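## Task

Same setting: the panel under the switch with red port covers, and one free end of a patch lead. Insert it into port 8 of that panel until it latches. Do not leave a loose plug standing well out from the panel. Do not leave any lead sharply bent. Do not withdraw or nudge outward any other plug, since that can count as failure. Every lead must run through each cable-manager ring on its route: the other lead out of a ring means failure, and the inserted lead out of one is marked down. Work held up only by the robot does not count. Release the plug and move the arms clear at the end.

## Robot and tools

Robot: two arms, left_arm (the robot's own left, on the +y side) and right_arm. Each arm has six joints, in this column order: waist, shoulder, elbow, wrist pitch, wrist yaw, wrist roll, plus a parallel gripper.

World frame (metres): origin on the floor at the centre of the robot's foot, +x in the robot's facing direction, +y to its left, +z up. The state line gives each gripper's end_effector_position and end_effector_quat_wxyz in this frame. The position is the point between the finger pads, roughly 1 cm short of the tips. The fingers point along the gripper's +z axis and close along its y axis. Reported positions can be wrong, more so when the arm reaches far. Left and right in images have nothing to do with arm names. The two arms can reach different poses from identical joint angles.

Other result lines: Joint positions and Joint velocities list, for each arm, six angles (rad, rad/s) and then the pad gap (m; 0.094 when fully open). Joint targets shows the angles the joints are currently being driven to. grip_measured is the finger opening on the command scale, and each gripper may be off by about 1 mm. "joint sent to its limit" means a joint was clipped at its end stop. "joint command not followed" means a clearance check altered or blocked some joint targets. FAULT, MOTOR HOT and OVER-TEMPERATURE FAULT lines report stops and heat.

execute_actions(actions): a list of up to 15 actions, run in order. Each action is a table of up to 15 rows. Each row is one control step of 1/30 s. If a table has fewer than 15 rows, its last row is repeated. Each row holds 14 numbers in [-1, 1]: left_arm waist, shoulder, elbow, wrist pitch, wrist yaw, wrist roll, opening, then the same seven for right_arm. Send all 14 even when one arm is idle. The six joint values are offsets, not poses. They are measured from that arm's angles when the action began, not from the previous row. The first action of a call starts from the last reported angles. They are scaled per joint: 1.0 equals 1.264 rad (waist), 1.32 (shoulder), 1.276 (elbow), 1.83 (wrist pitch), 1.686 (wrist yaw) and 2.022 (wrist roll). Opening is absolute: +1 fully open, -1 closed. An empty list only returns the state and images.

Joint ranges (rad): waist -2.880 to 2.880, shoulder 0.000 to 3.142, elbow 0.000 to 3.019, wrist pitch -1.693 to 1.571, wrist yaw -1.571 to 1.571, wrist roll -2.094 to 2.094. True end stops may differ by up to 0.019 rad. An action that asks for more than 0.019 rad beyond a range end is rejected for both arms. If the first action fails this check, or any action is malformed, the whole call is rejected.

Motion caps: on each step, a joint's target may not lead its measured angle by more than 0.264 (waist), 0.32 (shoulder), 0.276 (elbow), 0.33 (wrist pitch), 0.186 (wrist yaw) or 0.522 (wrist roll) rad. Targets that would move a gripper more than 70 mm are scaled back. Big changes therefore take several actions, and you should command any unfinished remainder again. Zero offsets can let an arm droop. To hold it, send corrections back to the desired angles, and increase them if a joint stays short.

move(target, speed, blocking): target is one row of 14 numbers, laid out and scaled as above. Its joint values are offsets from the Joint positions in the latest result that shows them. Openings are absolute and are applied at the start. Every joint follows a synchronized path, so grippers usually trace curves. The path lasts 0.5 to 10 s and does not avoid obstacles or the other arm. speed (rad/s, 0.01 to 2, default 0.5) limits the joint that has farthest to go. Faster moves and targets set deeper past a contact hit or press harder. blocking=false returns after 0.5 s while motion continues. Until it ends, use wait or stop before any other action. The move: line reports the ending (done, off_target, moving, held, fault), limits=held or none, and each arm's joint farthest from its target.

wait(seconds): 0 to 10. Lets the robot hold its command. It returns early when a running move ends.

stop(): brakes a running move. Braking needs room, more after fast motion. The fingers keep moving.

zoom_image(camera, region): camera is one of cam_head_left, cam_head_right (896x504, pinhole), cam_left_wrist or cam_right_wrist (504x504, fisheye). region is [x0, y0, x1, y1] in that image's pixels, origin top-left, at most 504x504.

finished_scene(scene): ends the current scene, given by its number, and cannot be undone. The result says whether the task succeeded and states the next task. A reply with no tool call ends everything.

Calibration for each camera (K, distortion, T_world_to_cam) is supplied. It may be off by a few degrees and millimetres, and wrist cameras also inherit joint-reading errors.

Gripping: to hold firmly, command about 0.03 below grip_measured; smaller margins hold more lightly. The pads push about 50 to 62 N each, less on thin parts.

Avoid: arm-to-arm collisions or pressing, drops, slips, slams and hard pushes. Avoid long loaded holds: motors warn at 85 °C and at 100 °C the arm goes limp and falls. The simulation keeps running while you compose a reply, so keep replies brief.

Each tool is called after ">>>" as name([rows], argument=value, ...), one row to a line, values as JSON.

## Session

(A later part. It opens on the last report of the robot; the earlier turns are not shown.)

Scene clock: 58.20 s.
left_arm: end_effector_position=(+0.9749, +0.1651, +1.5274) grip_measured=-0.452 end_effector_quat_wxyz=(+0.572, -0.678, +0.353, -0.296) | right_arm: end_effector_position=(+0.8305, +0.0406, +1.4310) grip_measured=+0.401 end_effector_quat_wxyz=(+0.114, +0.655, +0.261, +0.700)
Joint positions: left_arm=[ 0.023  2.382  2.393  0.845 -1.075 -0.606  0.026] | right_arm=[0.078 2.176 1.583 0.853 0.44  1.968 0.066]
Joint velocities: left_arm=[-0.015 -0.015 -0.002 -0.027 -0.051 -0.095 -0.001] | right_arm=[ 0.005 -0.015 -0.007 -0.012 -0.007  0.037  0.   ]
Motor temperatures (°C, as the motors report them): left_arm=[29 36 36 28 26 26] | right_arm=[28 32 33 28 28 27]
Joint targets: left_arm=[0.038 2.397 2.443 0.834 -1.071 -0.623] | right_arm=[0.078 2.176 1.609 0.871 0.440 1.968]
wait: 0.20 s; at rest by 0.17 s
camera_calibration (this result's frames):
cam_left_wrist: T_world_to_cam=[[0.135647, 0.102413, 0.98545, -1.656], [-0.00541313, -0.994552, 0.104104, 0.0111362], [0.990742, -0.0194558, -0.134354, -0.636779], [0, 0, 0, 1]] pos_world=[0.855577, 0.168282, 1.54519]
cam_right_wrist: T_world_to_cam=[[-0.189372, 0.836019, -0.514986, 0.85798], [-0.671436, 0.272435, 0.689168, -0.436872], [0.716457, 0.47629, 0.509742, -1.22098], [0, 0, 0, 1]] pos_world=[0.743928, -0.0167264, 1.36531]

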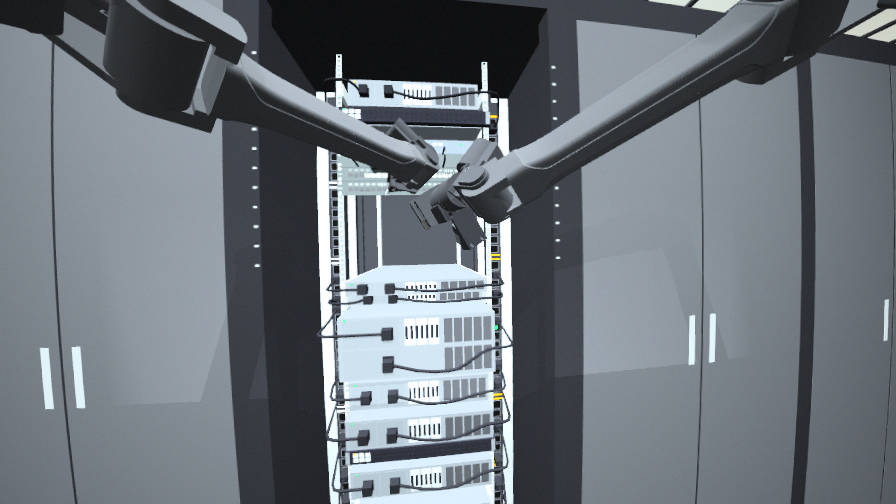

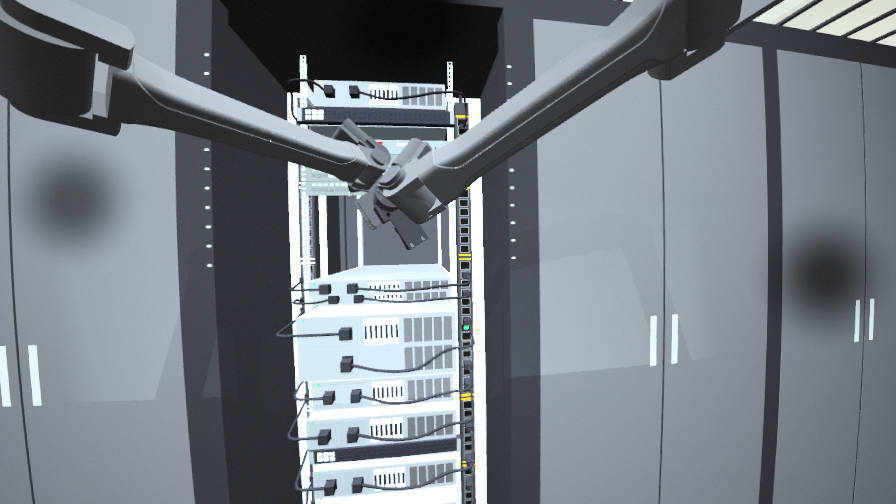

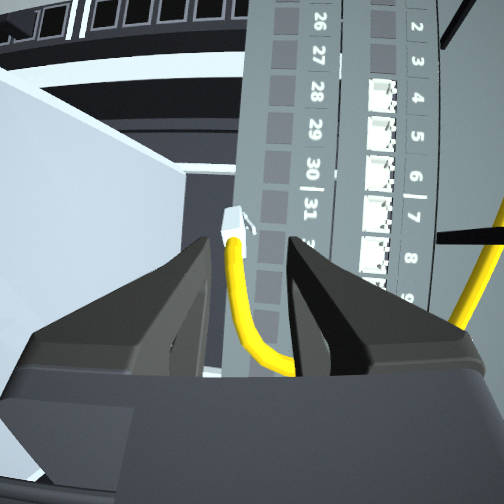

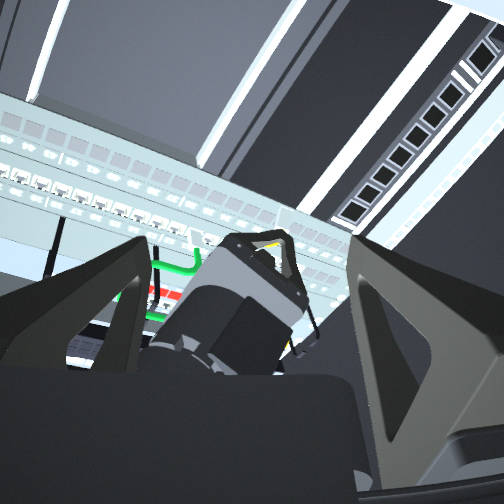

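>>> execute_actions([
  [[0.0125,0.0152,0.0465,-0.0095,0.0028,-0.0097,-0.45,0,0,0.02,0.01,0,0,0.4],[0.0135,0.019,0.054,-0.013,0.0031,-0.0104,-0.45,0,0,0.02,0.01,0,0,0.4],[0.0143,0.0227,0.0616,-0.0165,0.0035,-0.011,-0.45,0,0,0.02,0.01,0,0,0.4],[0.0151,0.0265,0.0692,-0.02,0.0038,-0.0117,-0.45,0,0,0.02,0.01,0,0,0.4],[0.0159,0.0303,0.0767,-0.0235,0.0042,-0.0124,-0.45,0,0,0.02,0.01,0,0,0.4],[0.0167,0.0341,0.0842,-0.027,0.0046,-0.0131,-0.45,0,0,0.02,0.01,0,0,0.4],[0.0175,0.0379,0.0918,-0.0305,0.0049,-0.0138,-0.45,0,0,0.02,0.01,0,0,0.4],[0.0183,0.0416,0.0993,-0.034,0.0053,-0.0144,-0.45,0,0,0.02,0.01,0,0,0.4],[0.0191,0.0454,0.1069,-0.0375,0.0056,-0.0151,-0.45,0,0,0.02,0.01,0,0,0.4],[0.0198,0.0492,0.1144,-0.041,0.006,-0.0158,-0.45,0,0,0.02,0.01,0,0,0.4]],
])

>>> wait(seconds=0.3)

>>> zoom_image(camera="cam_left_wrist", region=[170, 130, 330, 290])

>>> zoom_image(camera="cam_right_wrist", region=[200, 160, 360, 320])

Scene clock: 59.77 s.
left_arm: end_effector_position=(+0.9875, +0.1636, +1.5202) grip_measured=-0.452 end_effector_quat_wxyz=(+0.572, -0.677, +0.357, -0.293) | right_arm: end_effector_position=(+0.8305, +0.0406, +1.4310) grip_measured=+0.401 end_effector_quat_wxyz=(+0.114, +0.655, +0.261, +0.700)
Joint positions: left_arm=[ 0.035  2.432  2.484  0.782 -1.07  -0.62   0.026] | right_arm=[0.078 2.176 1.583 0.853 0.44  1.968 0.066]
Joint velocities: left_arm=[ 0.015  0.024  0.007 -0.032  0.022 -0.051  0.001] | right_arm=[ 0.005  0.005 -0.012 -0.017  0.007 -0.007  0.   ]
Motor temperatures (°C, as the motors report them): left_arm=[29 36 36 28 26 26] | right_arm=[28 32 33 28 28 27]
Joint targets: left_arm=[0.048 2.447 2.540 0.770 -1.065 -0.638] | right_arm=[0.078 2.176 1.609 0.871 0.440 1.968]
camera_calibration (this result's frames):
cam_left_wrist: T_world_to_cam=[[0.144683, 0.0959136, 0.984818, -1.65736], [-0.00759671, -0.995154, 0.0980362, 0.0219835], [0.989449, -0.0216656, -0.143253, -0.635156], [0, 0, 0, 1]] pos_world=[0.868414, 0.167079, 1.53905]
cam_right_wrist: T_world_to_cam=[[-0.189372, 0.836019, -0.514986, 0.85798], [-0.671436, 0.272435, 0.689168, -0.436872], [0.716457, 0.47629, 0.509742, -1.22098], [0, 0, 0, 1]] pos_world=[0.743928, -0.0167264, 1.36531]

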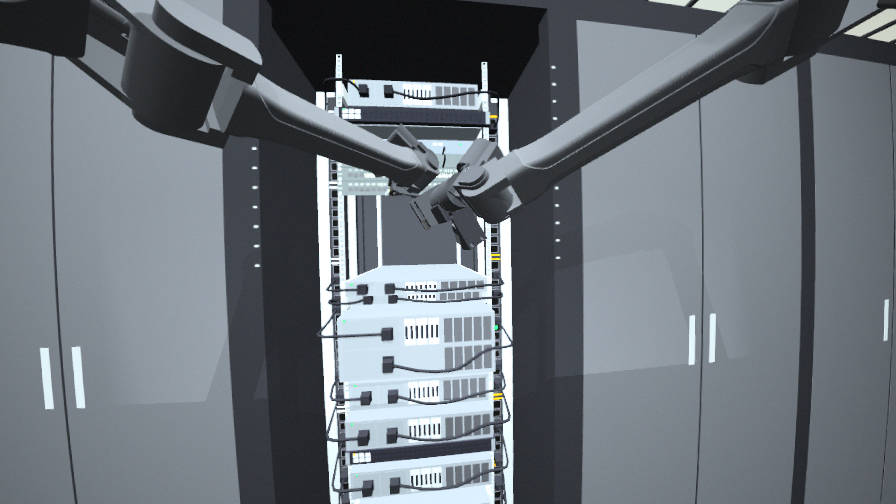

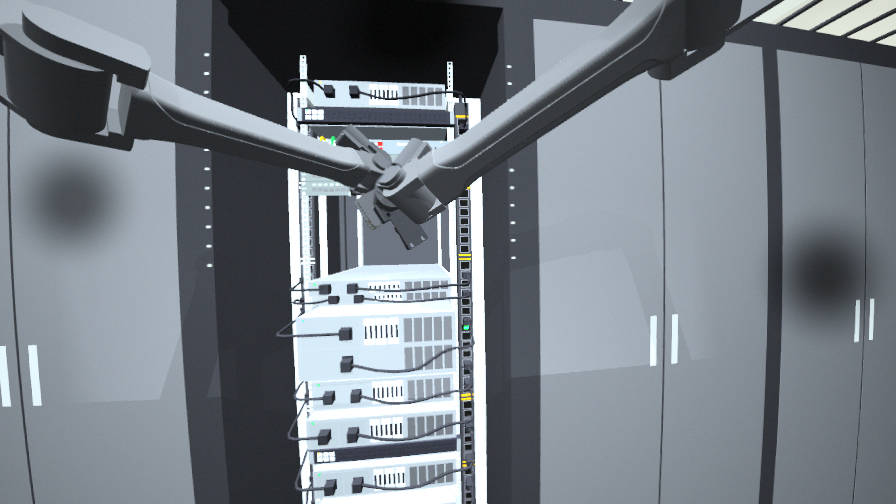

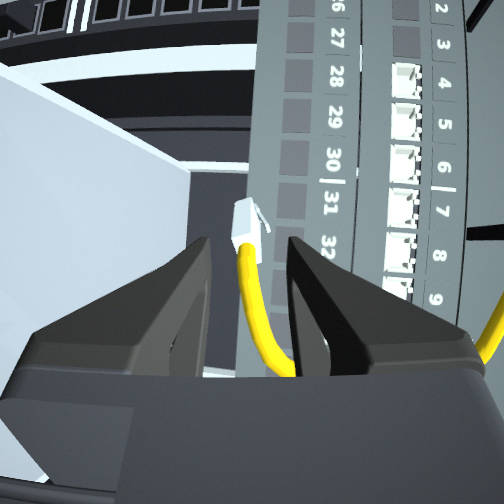

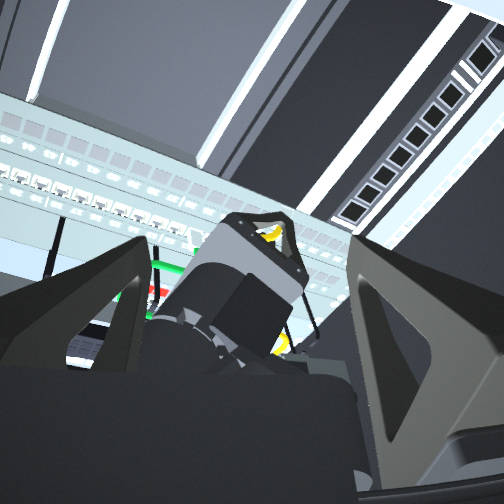

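Scene clock: 60.07 s.
left_arm: end_effector_position=(+0.9882, +0.1637, +1.5179) grip_measured=-0.452 end_effector_quat_wxyz=(+0.572, -0.677, +0.358, -0.292) | right_arm: end_effector_position=(+0.8305, +0.0406, +1.4310) grip_measured=+0.401 end_effector_quat_wxyz=(+0.114, +0.655, +0.261, +0.700)
Joint positions: left_arm=[ 0.037  2.434  2.484  0.78  -1.07  -0.622  0.026] | right_arm=[0.078 2.176 1.583 0.853 0.44  1.968 0.066]
Joint velocities: left_arm=[-0.015 -0.005  0.007  0.002 -0.037 -0.095 -0.001] | right_arm=[-0.005 -0.005 -0.012  0.007 -0.095  0.037 -0.   ]
Motor temperatures (°C, as the motors report them): left_arm=[29 36 36 28 26 26] | right_arm=[28 32 33 28 28 27]
Joint targets: left_arm=[0.048 2.447 2.540 0.770 -1.065 -0.638] | right_arm=[0.078 2.176 1.609 0.871 0.440 1.968]
wait: 0.30 s; at rest by 0.20 s
camera_calibration (this result's frames):
cam_left_wrist: T_world_to_cam=[[0.146458, 0.0953922, 0.984607, -1.65655], [-0.00710157, -0.995213, 0.0974761, 0.0227008], [0.989191, -0.0212684, -0.145079, -0.633134], [0, 0, 0, 1]] pos_world=[0.869067, 0.167149, 1.53699]
cam_right_wrist: T_world_to_cam=[[-0.189372, 0.836019, -0.514986, 0.85798], [-0.671436, 0.272435, 0.689168, -0.436872], [0.716457, 0.47629, 0.509742, -1.22098], [0, 0, 0, 1]] pos_world=[0.743928, -0.0167264, 1.36531]

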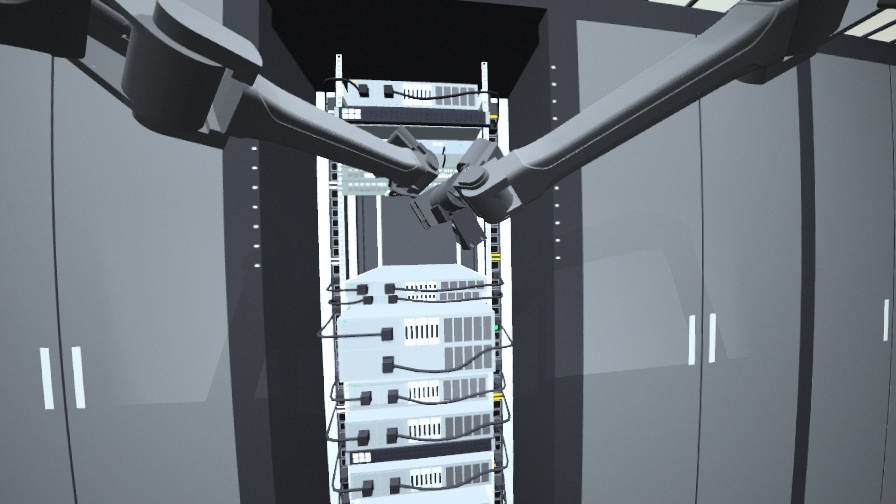

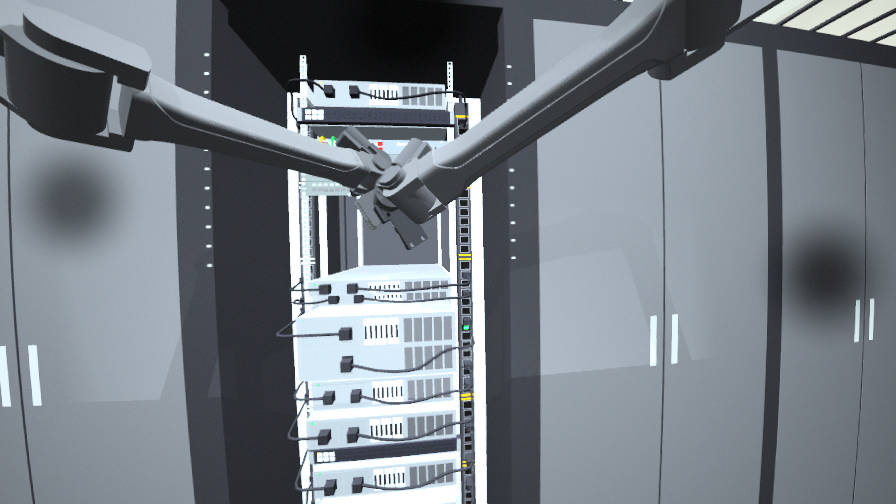

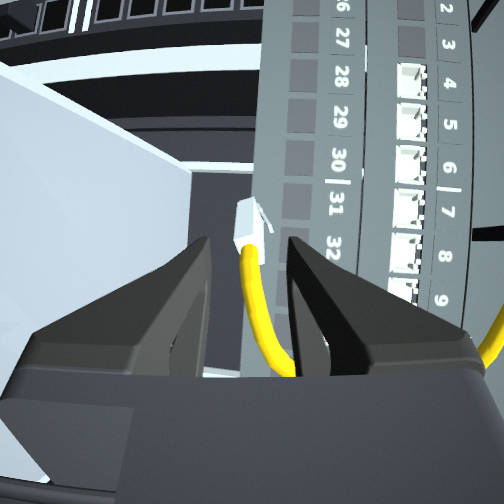

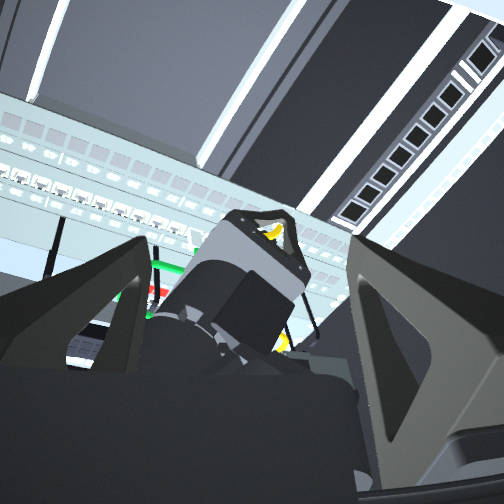

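Region (170, 130, 330, 290) of cam_left_wrist's 504x504 image, scaled by 3.150, with more detail than that image has.

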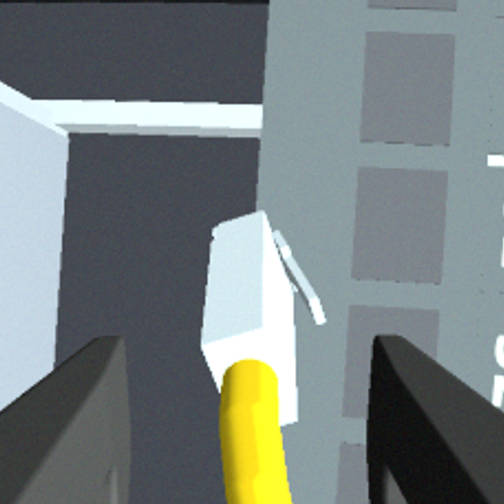

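Region (200, 160, 360, 320) of cam_right_wrist's 504x504 image, scaled by 3.150, with more detail than that image has.

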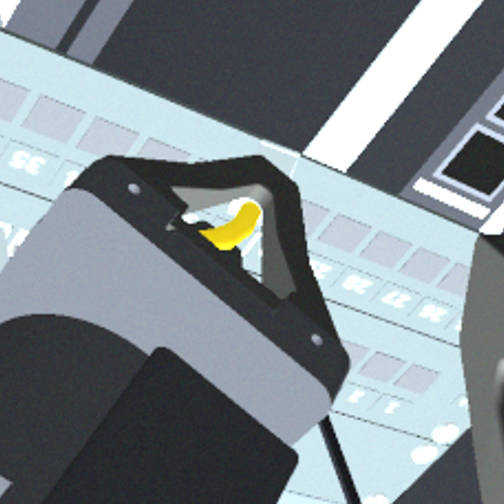

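>>> execute_actions([
  [[-0.021,-0.025,0.004,0.011,0,0,-0.45,0,0,0.02,0.01,0,0,0.4],[-0.022,-0.028,0,0.0135,0,0,-0.45,0,0,0.02,0.01,0,0,0.4],[-0.023,-0.031,-0.005,0.016,0,0,-0.45,0,0,0.02,0.01,0,0,0.4],[-0.024,-0.034,-0.01,0.0185,0,0,-0.45,0,0,0.02,0.01,0,0,0.4],[-0.025,-0.037,-0.015,0.021,0,0,-0.45,0,0,0.02,0.01,0,0,0.4],[-0.0255,-0.04,-0.021,0.0235,0,0,-0.45,0,0,0.02,0.01,0,0,0.4]],
])

>>> wait(seconds=0.3)

>>> zoom_image(camera="cam_left_wrist", region=[170, 130, 330, 290])

Scene clock: 62.13 s.
left_arm: end_effector_position=(+0.9843, +0.1667, +1.5219) grip_measured=-0.452 end_effector_quat_wxyz=(+0.573, -0.679, +0.351, -0.296) | right_arm: end_effector_position=(+0.8305, +0.0406, +1.4310) grip_measured=+0.401 end_effector_quat_wxyz=(+0.114, +0.655, +0.261, +0.700)
Joint positions: left_arm=[ 0.034  2.416  2.455  0.808 -1.07  -0.622  0.026] | right_arm=[0.078 2.176 1.583 0.853 0.44  1.968 0.066]
Joint velocities: left_arm=[-0.015 -0.015 -0.017  0.007 -0.037 -0.125 -0.   ] | right_arm=[-0.024 -0.024  0.022  0.022  0.007  0.007 -0.   ]
Motor temperatures (°C, as the motors report them): left_arm=[29 36 36 28 26 26] | right_arm=[28 32 33 28 28 27]
Joint targets: left_arm=[0.004 2.381 2.458 0.823 -1.070 -0.622] | right_arm=[0.078 2.176 1.609 0.871 0.440 1.968]
camera_calibration (this result's frames):
cam_left_wrist: T_world_to_cam=[[0.133726, 0.105081, 0.985432, -1.65051], [-0.00171523, -0.994337, 0.106263, 0.0064465], [0.991017, -0.0159004, -0.132788, -0.650093], [0, 0, 0, 1]] pos_world=[0.864981, 0.16951, 1.53945]
cam_right_wrist: T_world_to_cam=[[-0.189372, 0.836019, -0.514986, 0.85798], [-0.671436, 0.272435, 0.689168, -0.436872], [0.716457, 0.47629, 0.509742, -1.22098], [0, 0, 0, 1]] pos_world=[0.743928, -0.0167264, 1.36531]

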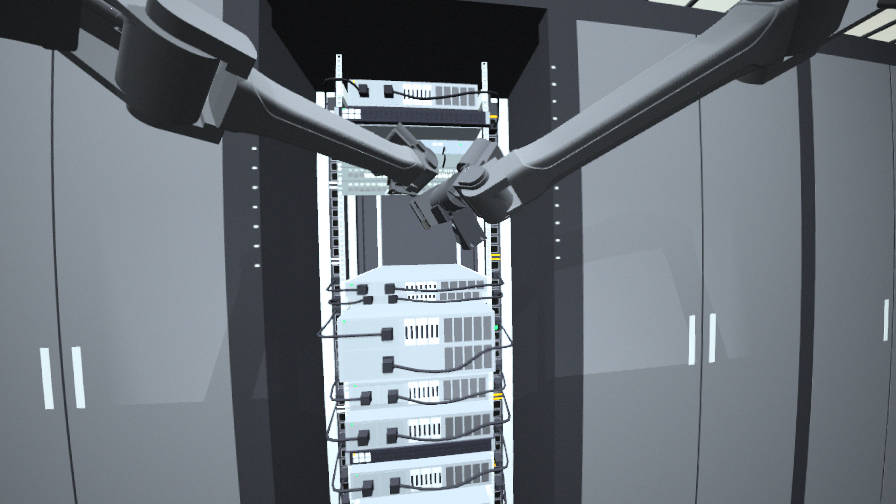

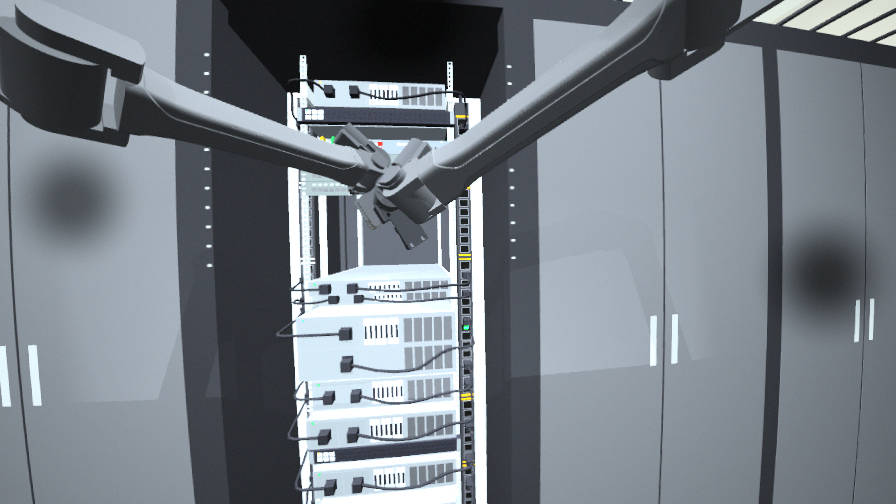

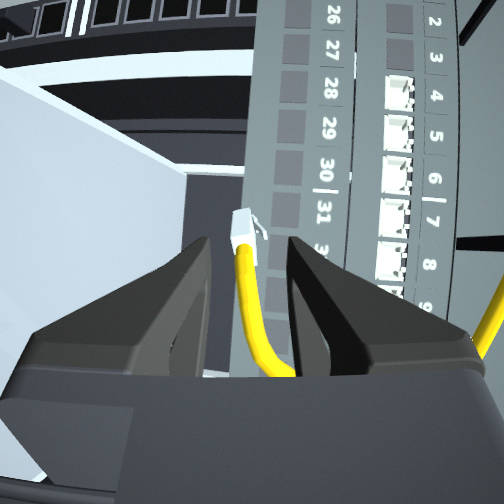

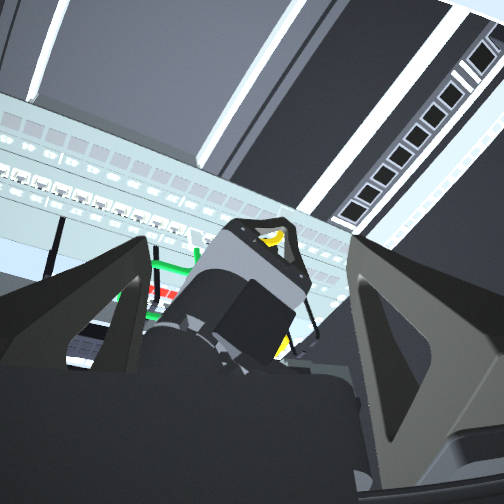

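Scene clock: 62.43 s.
left_arm: end_effector_position=(+0.9842, +0.1667, +1.5223) grip_measured=-0.452 end_effector_quat_wxyz=(+0.572, -0.679, +0.350, -0.296) | right_arm: end_effector_position=(+0.8305, +0.0406, +1.4310) grip_measured=+0.401 end_effector_quat_wxyz=(+0.114, +0.655, +0.261, +0.700)
Joint positions: left_arm=[ 0.034  2.415  2.455  0.808 -1.07  -0.622  0.026] | right_arm=[0.078 2.176 1.583 0.853 0.44  1.968 0.066]
Joint velocities: left_arm=[-0.015  0.005  0.012 -0.007  0.037 -0.007  0.001] | right_arm=[-0.005  0.005  0.002 -0.012  0.066  0.051 -0.   ]
Motor temperatures (°C, as the motors report them): left_arm=[29 36 36 28 26 26] | right_arm=[28 32 33 28 28 27]
Joint targets: left_arm=[0.004 2.381 2.458 0.824 -1.070 -0.622] | right_arm=[0.078 2.176 1.609 0.871 0.440 1.968]
wait: 0.30 s; at rest by 0.17 s
camera_calibration (this result's frames):
cam_left_wrist: T_world_to_cam=[[0.13304, 0.105583, 0.985471, -1.65042], [-0.00170495, -0.994284, 0.106757, 0.00562028], [0.991109, -0.0158832, -0.132099, -0.651041], [0, 0, 0, 1]] pos_world=[0.864834, 0.169504, 1.53984]
cam_right_wrist: T_world_to_cam=[[-0.189372, 0.836019, -0.514986, 0.85798], [-0.671436, 0.272435, 0.689168, -0.436872], [0.716457, 0.47629, 0.509742, -1.22098], [0, 0, 0, 1]] pos_world=[0.743928, -0.0167264, 1.36531]

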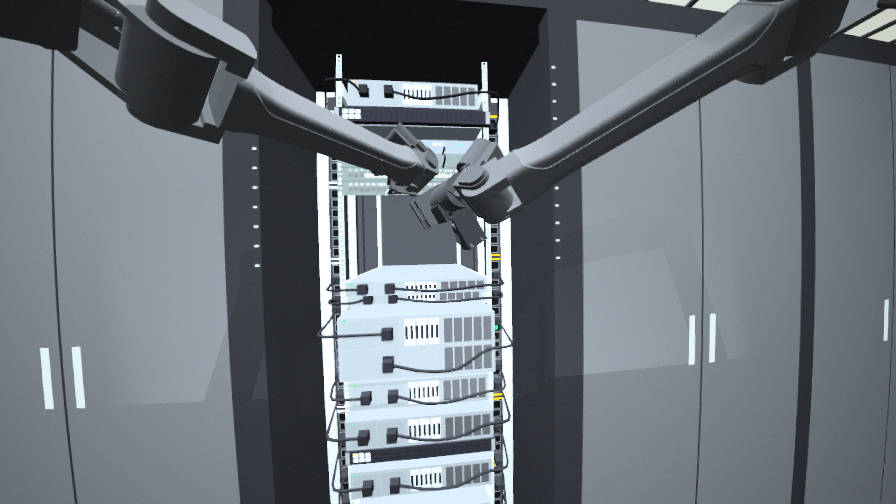

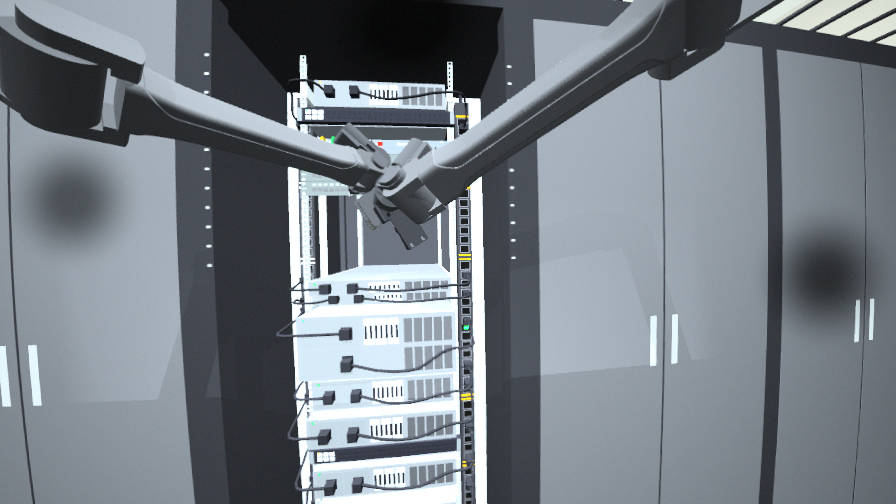

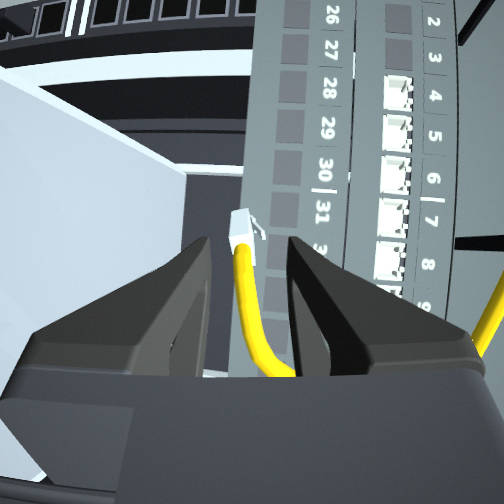

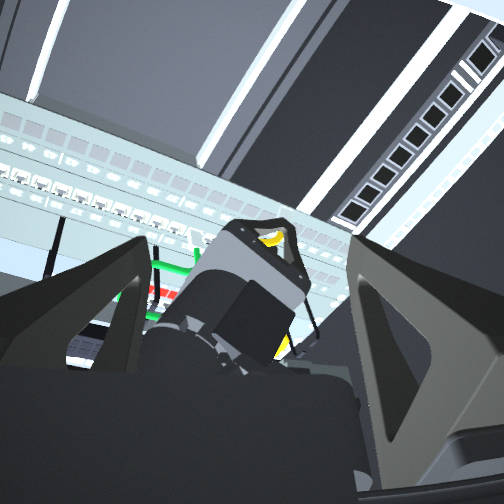

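Region (170, 130, 330, 290) of cam_left_wrist's 504x504 image, scaled by 3.150, with more detail than that image has.

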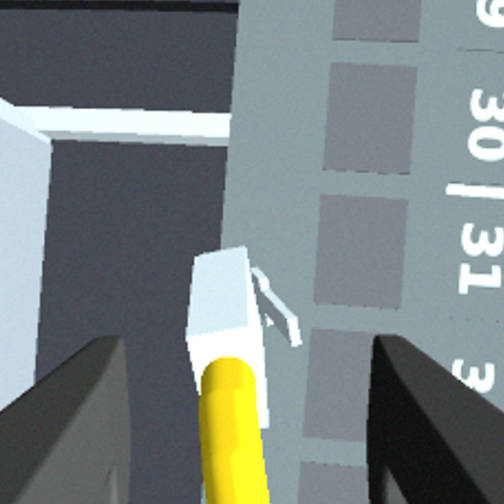

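>>> execute_actions([
  [[-0.005,-0.01,0.02,0,0,0,-0.75,0,0,0.02,0.01,0,0,0.4]],
  [[-0.005,-0.01,0.02,0,0,0,-0.92,0,0,0.02,0.01,0,0,0.4]],
])

>>> zoom_image(camera="cam_left_wrist", region=[170, 130, 330, 290])

>>> zoom_image(camera="cam_right_wrist", region=[200, 160, 360, 320])

Scene clock: 63.77 s.
left_arm: end_effector_position=(+0.9842, +0.1667, +1.5223) grip_measured=-0.897 end_effector_quat_wxyz=(+0.572, -0.679, +0.350, -0.296) | right_arm: end_effector_position=(+0.8305, +0.0406, +1.4310) grip_measured=+0.401 end_effector_quat_wxyz=(+0.114, +0.655, +0.261, +0.700)
Joint positions: left_arm=[ 0.034  2.415  2.455  0.808 -1.07  -0.622  0.005] | right_arm=[0.078 2.176 1.583 0.853 0.44  1.968 0.066]
Joint velocities: left_arm=[ 0.005 -0.005  0.002 -0.002  0.022  0.007  0.   ] | right_arm=[-0.005 -0.005 -0.007  0.022  0.022  0.007  0.   ]
Motor temperatures (°C, as the motors report them): left_arm=[29 36 36 28 26 26] | right_arm=[28 32 33 28 28 27]
Joint targets: left_arm=[0.028 2.402 2.480 0.808 -1.070 -0.622] | right_arm=[0.078 2.176 1.609 0.871 0.440 1.968]
camera_calibration (this result's frames):
cam_left_wrist: T_world_to_cam=[[0.13304, 0.105583, 0.985471, -1.65042], [-0.00170495, -0.994284, 0.106757, 0.00562028], [0.991109, -0.0158832, -0.132099, -0.651041], [0, 0, 0, 1]] pos_world=[0.864834, 0.169504, 1.53984]
cam_right_wrist: T_world_to_cam=[[-0.189372, 0.836019, -0.514986, 0.85798], [-0.671436, 0.272435, 0.689168, -0.436872], [0.716457, 0.47629, 0.509742, -1.22098], [0, 0, 0, 1]] pos_world=[0.743928, -0.0167264, 1.36531]

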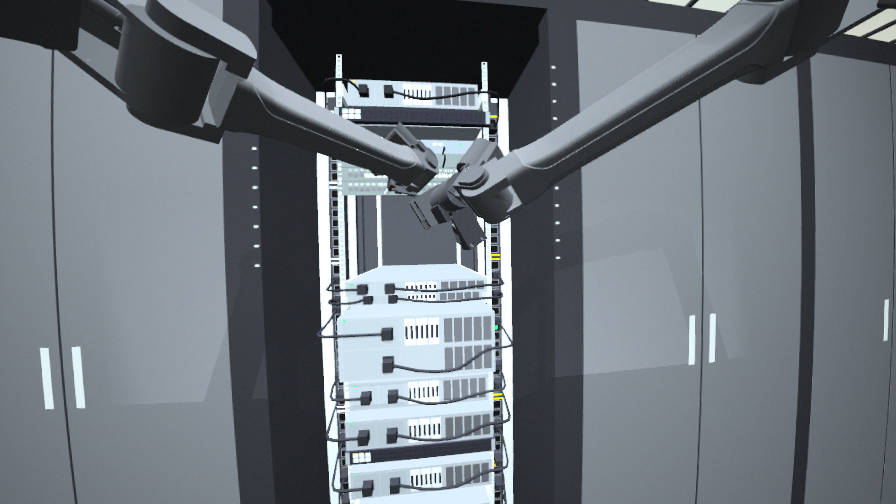

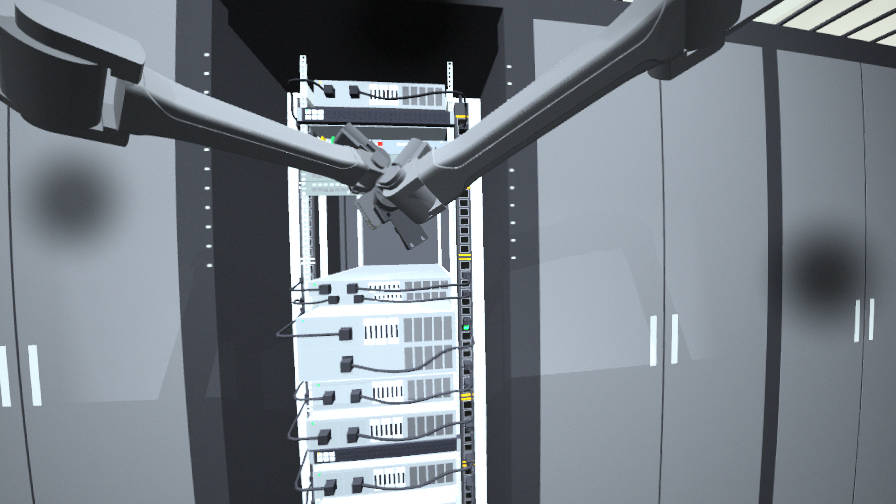

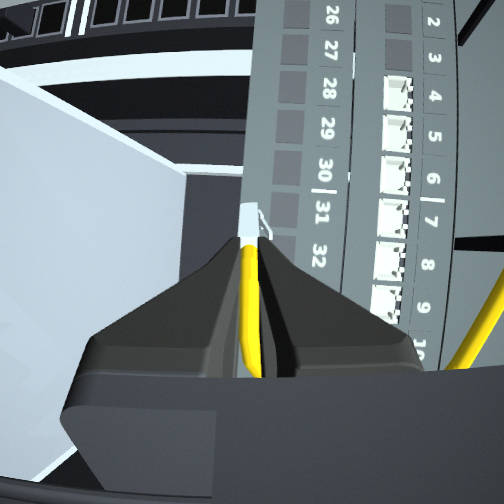

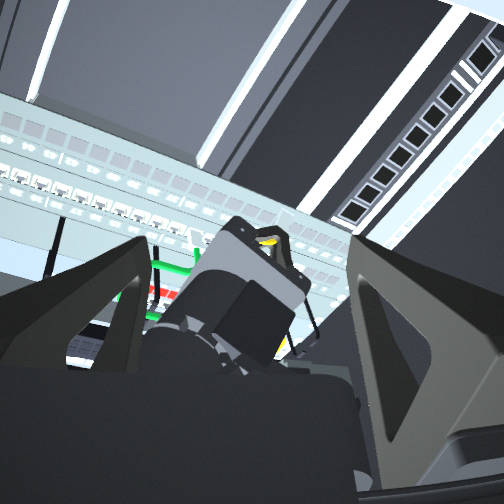

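Region (170, 130, 330, 290) of cam_left_wrist's 504x504 image, scaled by 3.150, with more detail than that image has.

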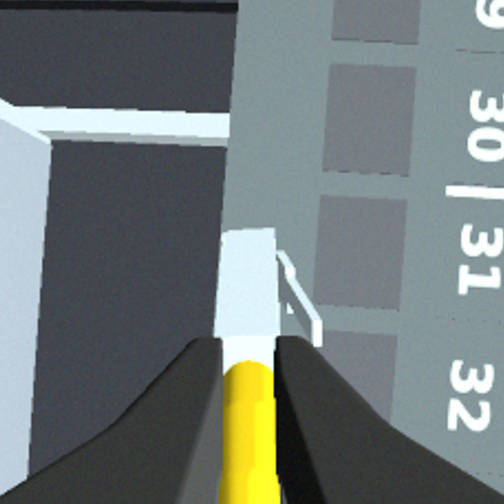

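Region (200, 160, 360, 320) of cam_right_wrist's 504x504 image, scaled by 3.150, with more detail than that image has.

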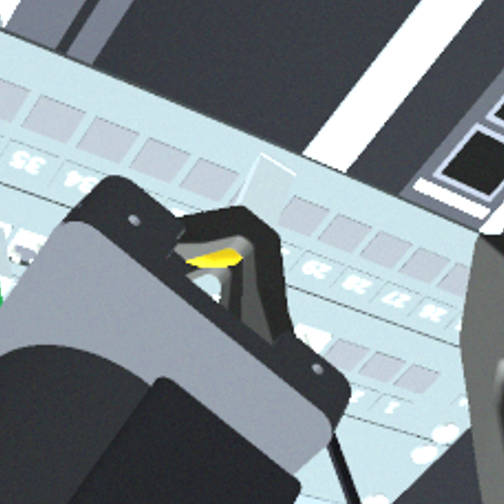

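>>> execute_actions([
  [[0.005,-0.029,-0.003,-0.0083,0.005,-0.0116,-0.92,0,0,0.02,0.01,0,0,0.4],[0.005,-0.0335,-0.0105,-0.0111,0.007,-0.0142,-0.92,0,0,0.02,0.01,0,0,0.4],[0.005,-0.038,-0.018,-0.0138,0.009,-0.0168,-0.92,0,0,0.02,0.01,0,0,0.4],[0.005,-0.0425,-0.0255,-0.0166,0.011,-0.0194,-0.92,0,0,0.02,0.01,0,0,0.4],[0.005,-0.047,-0.033,-0.0194,0.013,-0.022,-0.92,0,0,0.02,0.01,0,0,0.4],[0.005,-0.0515,-0.0405,-0.0222,0.015,-0.0247,-0.92,0,0,0.02,0.01,0,0,0.4],[0.005,-0.056,-0.048,-0.025,0.017,-0.0273,-0.92,0,0,0.02,0.01,0,0,0.4],[0.005,-0.0605,-0.0555,-0.0277,0.019,-0.0299,-0.92,0,0,0.02,0.01,0,0,0.4],[0.005,-0.065,-0.063,-0.0305,0.021,-0.0325,-0.92,0,0,0.02,0.01,0,0,0.4],[0.005,-0.0705,-0.0697,-0.0333,0.0225,-0.0365,-0.92,0,0,0.02,0.01,0,0,0.4]],
  [[0.005,-0.029,-0.003,-0.0083,0.005,-0.0116,-0.92,0,0,0.02,0.01,0,0,0.4],[0.005,-0.0335,-0.0105,-0.0111,0.007,-0.0142,-0.92,0,0,0.02,0.01,0,0,0.4],[0.005,-0.038,-0.018,-0.0138,0.009,-0.0168,-0.92,0,0,0.02,0.01,0,0,0.4],[0.005,-0.0425,-0.0255,-0.0166,0.011,-0.0194,-0.92,0,0,0.02,0.01,0,0,0.4],[0.005,-0.047,-0.033,-0.0194,0.013,-0.022,-0.92,0,0,0.02,0.01,0,0,0.4],[0.005,-0.0515,-0.0405,-0.0222,0.015,-0.0247,-0.92,0,0,0.02,0.01,0,0,0.4],[0.005,-0.056,-0.048,-0.025,0.017,-0.0273,-0.92,0,0,0.02,0.01,0,0,0.4],[0.005,-0.0605,-0.0555,-0.0277,0.019,-0.0299,-0.92,0,0,0.02,0.01,0,0,0.4],[0.005,-0.065,-0.063,-0.0305,0.021,-0.0325,-0.92,0,0,0.02,0.01,0,0,0.4],[0.005,-0.0705,-0.0697,-0.0333,0.0225,-0.0365,-0.92,0,0,0.02,0.01,0,0,0.4]],
  [[0.005,-0.029,-0.003,-0.0083,0.005,-0.0116,-0.92,0,0,0.02,0.01,0,0,0.4],[0.005,-0.0335,-0.0105,-0.0111,0.007,-0.0142,-0.92,0,0,0.02,0.01,0,0,0.4],[0.005,-0.038,-0.018,-0.0138,0.009,-0.0168,-0.92,0,0,0.02,0.01,0,0,0.4],[0.005,-0.0425,-0.0255,-0.0166,0.011,-0.0194,-0.92,0,0,0.02,0.01,0,0,0.4],[0.005,-0.047,-0.033,-0.0194,0.013,-0.022,-0.92,0,0,0.02,0.01,0,0,0.4],[0.005,-0.0515,-0.0405,-0.0222,0.015,-0.0247,-0.92,0,0,0.02,0.01,0,0,0.4],[0.005,-0.056,-0.048,-0.025,0.017,-0.0273,-0.92,0,0,0.02,0.01,0,0,0.4],[0.005,-0.0605,-0.0555,-0.0277,0.019,-0.0299,-0.92,0,0,0.02,0.01,0,0,0.4],[0.005,-0.065,-0.063,-0.0305,0.021,-0.0325,-0.92,0,0,0.02,0.01,0,0,0.4],[0.005,-0.0705,-0.0697,-0.0333,0.0225,-0.0365,-0.92,0,0,0.02,0.01,0,0,0.4]],
])

>>> wait(seconds=0.3)

>>> zoom_image(camera="cam_left_wrist", region=[170, 130, 330, 290])

Scene clock: 67.50 s.
left_arm: end_effector_position=(+0.9760, +0.1657, +1.5298) grip_measured=-0.897 end_effector_quat_wxyz=(+0.549, -0.647, +0.412, -0.333) | right_arm: end_effector_position=(+0.8305, +0.0406, +1.4310) grip_measured=+0.401 end_effector_quat_wxyz=(+0.114, +0.655, +0.261, +0.700)
Joint positions: left_arm=[ 0.034  2.232  2.182  0.661 -0.973 -0.774  0.005] | right_arm=[0.078 2.176 1.583 0.853 0.44  1.968 0.066]
Joint velocities: left_arm=[-0.005 -0.034 -0.002 -0.012 -0.037 -0.007  0.   ] | right_arm=[-0.024 -0.015  0.002  0.002  0.007 -0.037  0.001]
Motor temperatures (°C, as the motors report them): left_arm=[30 37 36 28 26 26] | right_arm=[28 32 33 28 28 27]
Joint targets: left_arm=[0.040 2.199 2.185 0.649 -0.968 -0.797] | right_arm=[0.078 2.176 1.609 0.871 0.440 1.968]
camera_calibration (this result's frames):
cam_left_wrist: T_world_to_cam=[[0.164178, 0.0658792, 0.984228, -1.67851], [-0.160854, -0.982624, 0.0926036, 0.178841], [0.973227, -0.17352, -0.150728, -0.56992], [0, 0, 0, 1]] pos_world=[0.859002, 0.18742, 1.54957]
cam_right_wrist: T_world_to_cam=[[-0.189372, 0.836019, -0.514986, 0.85798], [-0.671436, 0.272435, 0.689168, -0.436872], [0.716457, 0.47629, 0.509742, -1.22098], [0, 0, 0, 1]] pos_world=[0.743928, -0.0167264, 1.36531]

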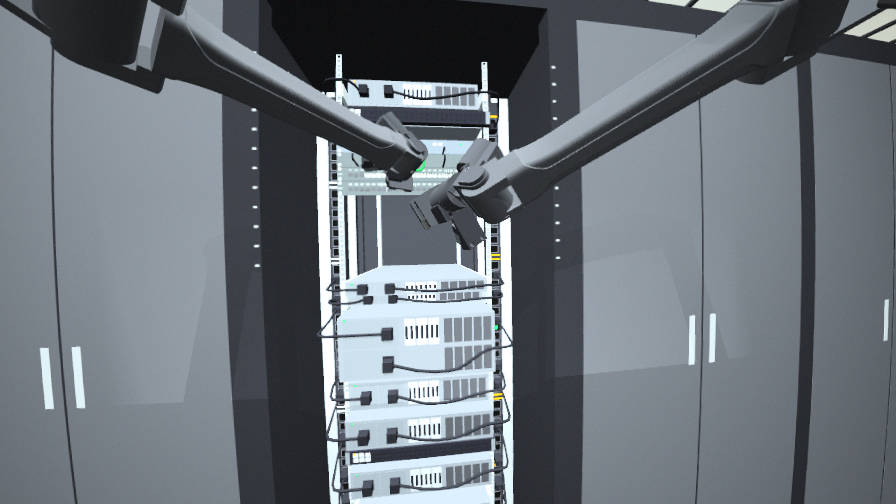

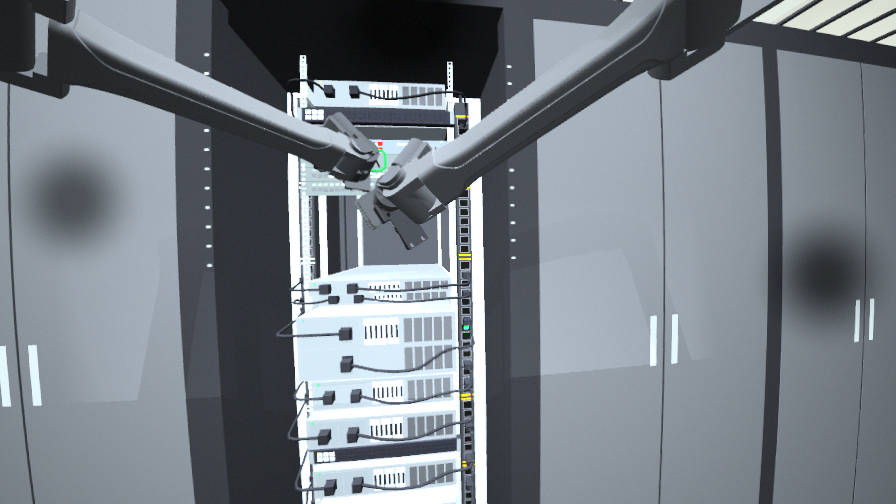

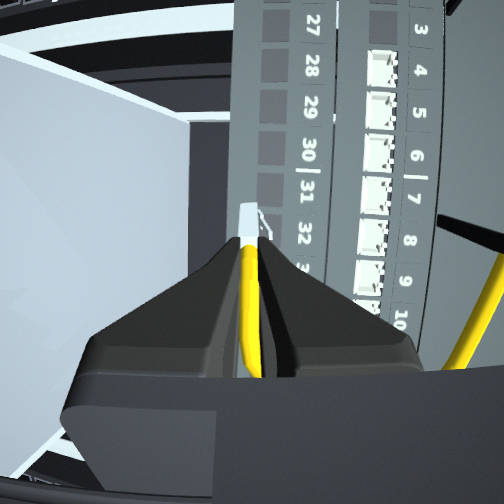

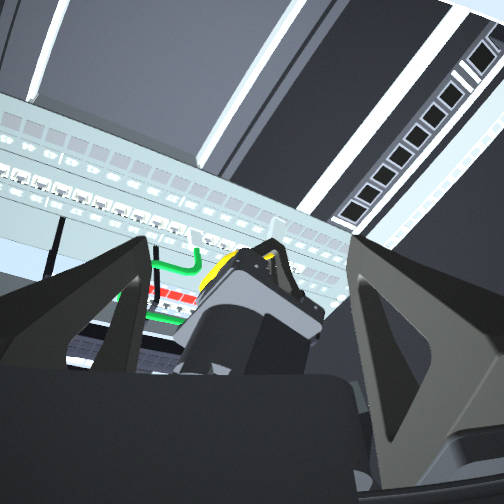

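Scene clock: 67.80 s.
left_arm: end_effector_position=(+0.9761, +0.1669, +1.5316) grip_measured=-0.897 end_effector_quat_wxyz=(+0.548, -0.648, +0.409, -0.335) | right_arm: end_effector_position=(+0.8305, +0.0406, +1.4310) grip_measured=+0.401 end_effector_quat_wxyz=(+0.114, +0.655, +0.261, +0.700)
Joint positions: left_arm=[ 0.034  2.229  2.182  0.66  -0.973 -0.78   0.005] | right_arm=[0.078 2.176 1.583 0.853 0.44  1.968 0.066]
Joint velocities: left_arm=[-0.005 -0.005  0.017  0.012  0.022 -0.066 -0.001] | right_arm=[-0.024 -0.015 -0.002  0.017  0.051 -0.066 -0.001]
Motor temperatures (°C, as the motors report them): left_arm=[30 37 36 28 26 26] | right_arm=[28 32 33 28 28 27]
Joint targets: left_arm=[0.040 2.199 2.185 0.649 -0.967 -0.797] | right_arm=[0.078 2.176 1.609 0.871 0.440 1.968]
wait: 0.30 s; no rest
camera_calibration (this result's frames):
cam_left_wrist: T_world_to_cam=[[0.160157, 0.0721076, 0.984454, -1.67778], [-0.159646, -0.982306, 0.0979223, 0.170554], [0.974096, -0.172847, -0.145811, -0.577968], [0, 0, 0, 1]] pos_world=[0.858931, 0.188616, 1.55072]
cam_right_wrist: T_world_to_cam=[[-0.189372, 0.836019, -0.514986, 0.85798], [-0.671436, 0.272435, 0.689168, -0.436872], [0.716457, 0.47629, 0.509742, -1.22098], [0, 0, 0, 1]] pos_world=[0.743928, -0.0167264, 1.36531]

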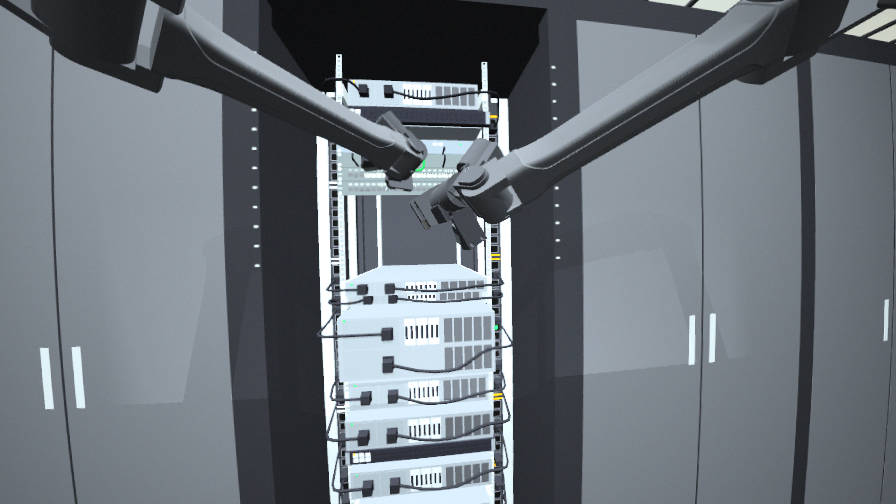

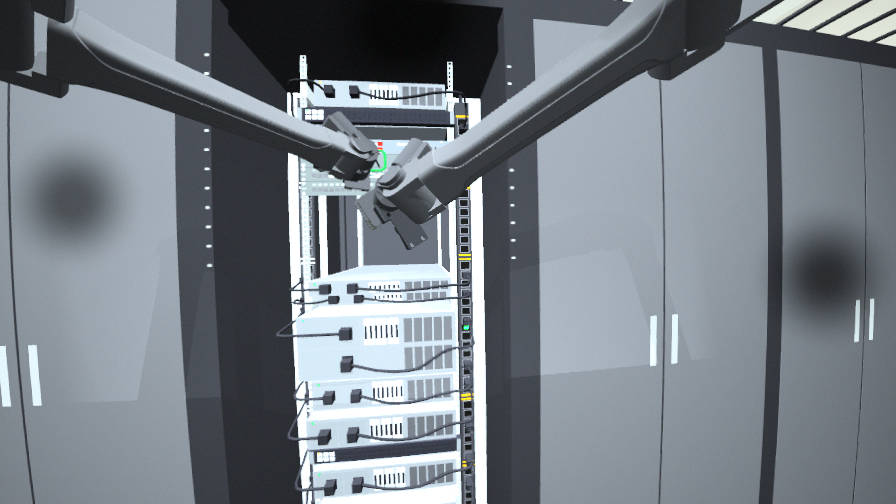

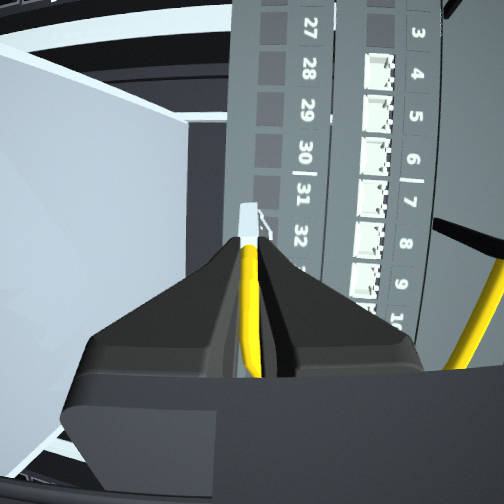

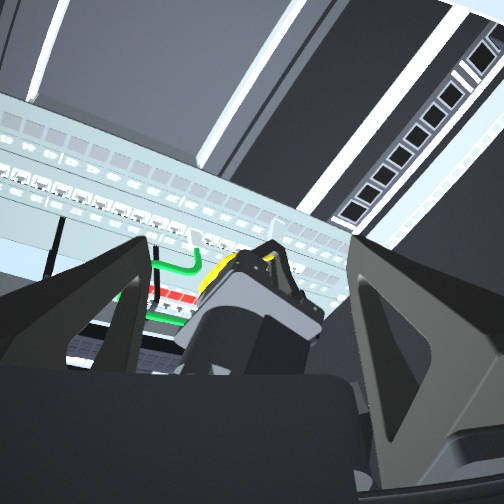

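Region (170, 130, 330, 290) of cam_left_wrist's 504x504 image, scaled by 3.150, with more detail than that image has.

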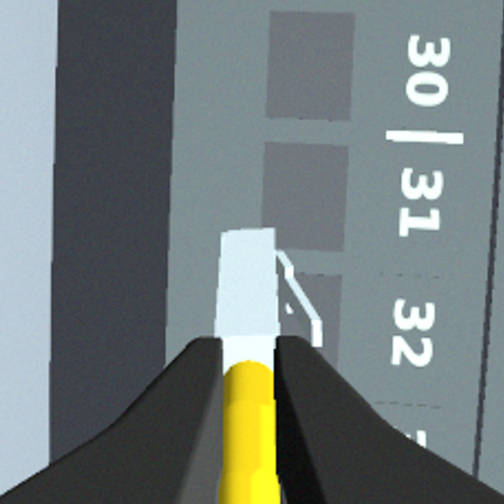

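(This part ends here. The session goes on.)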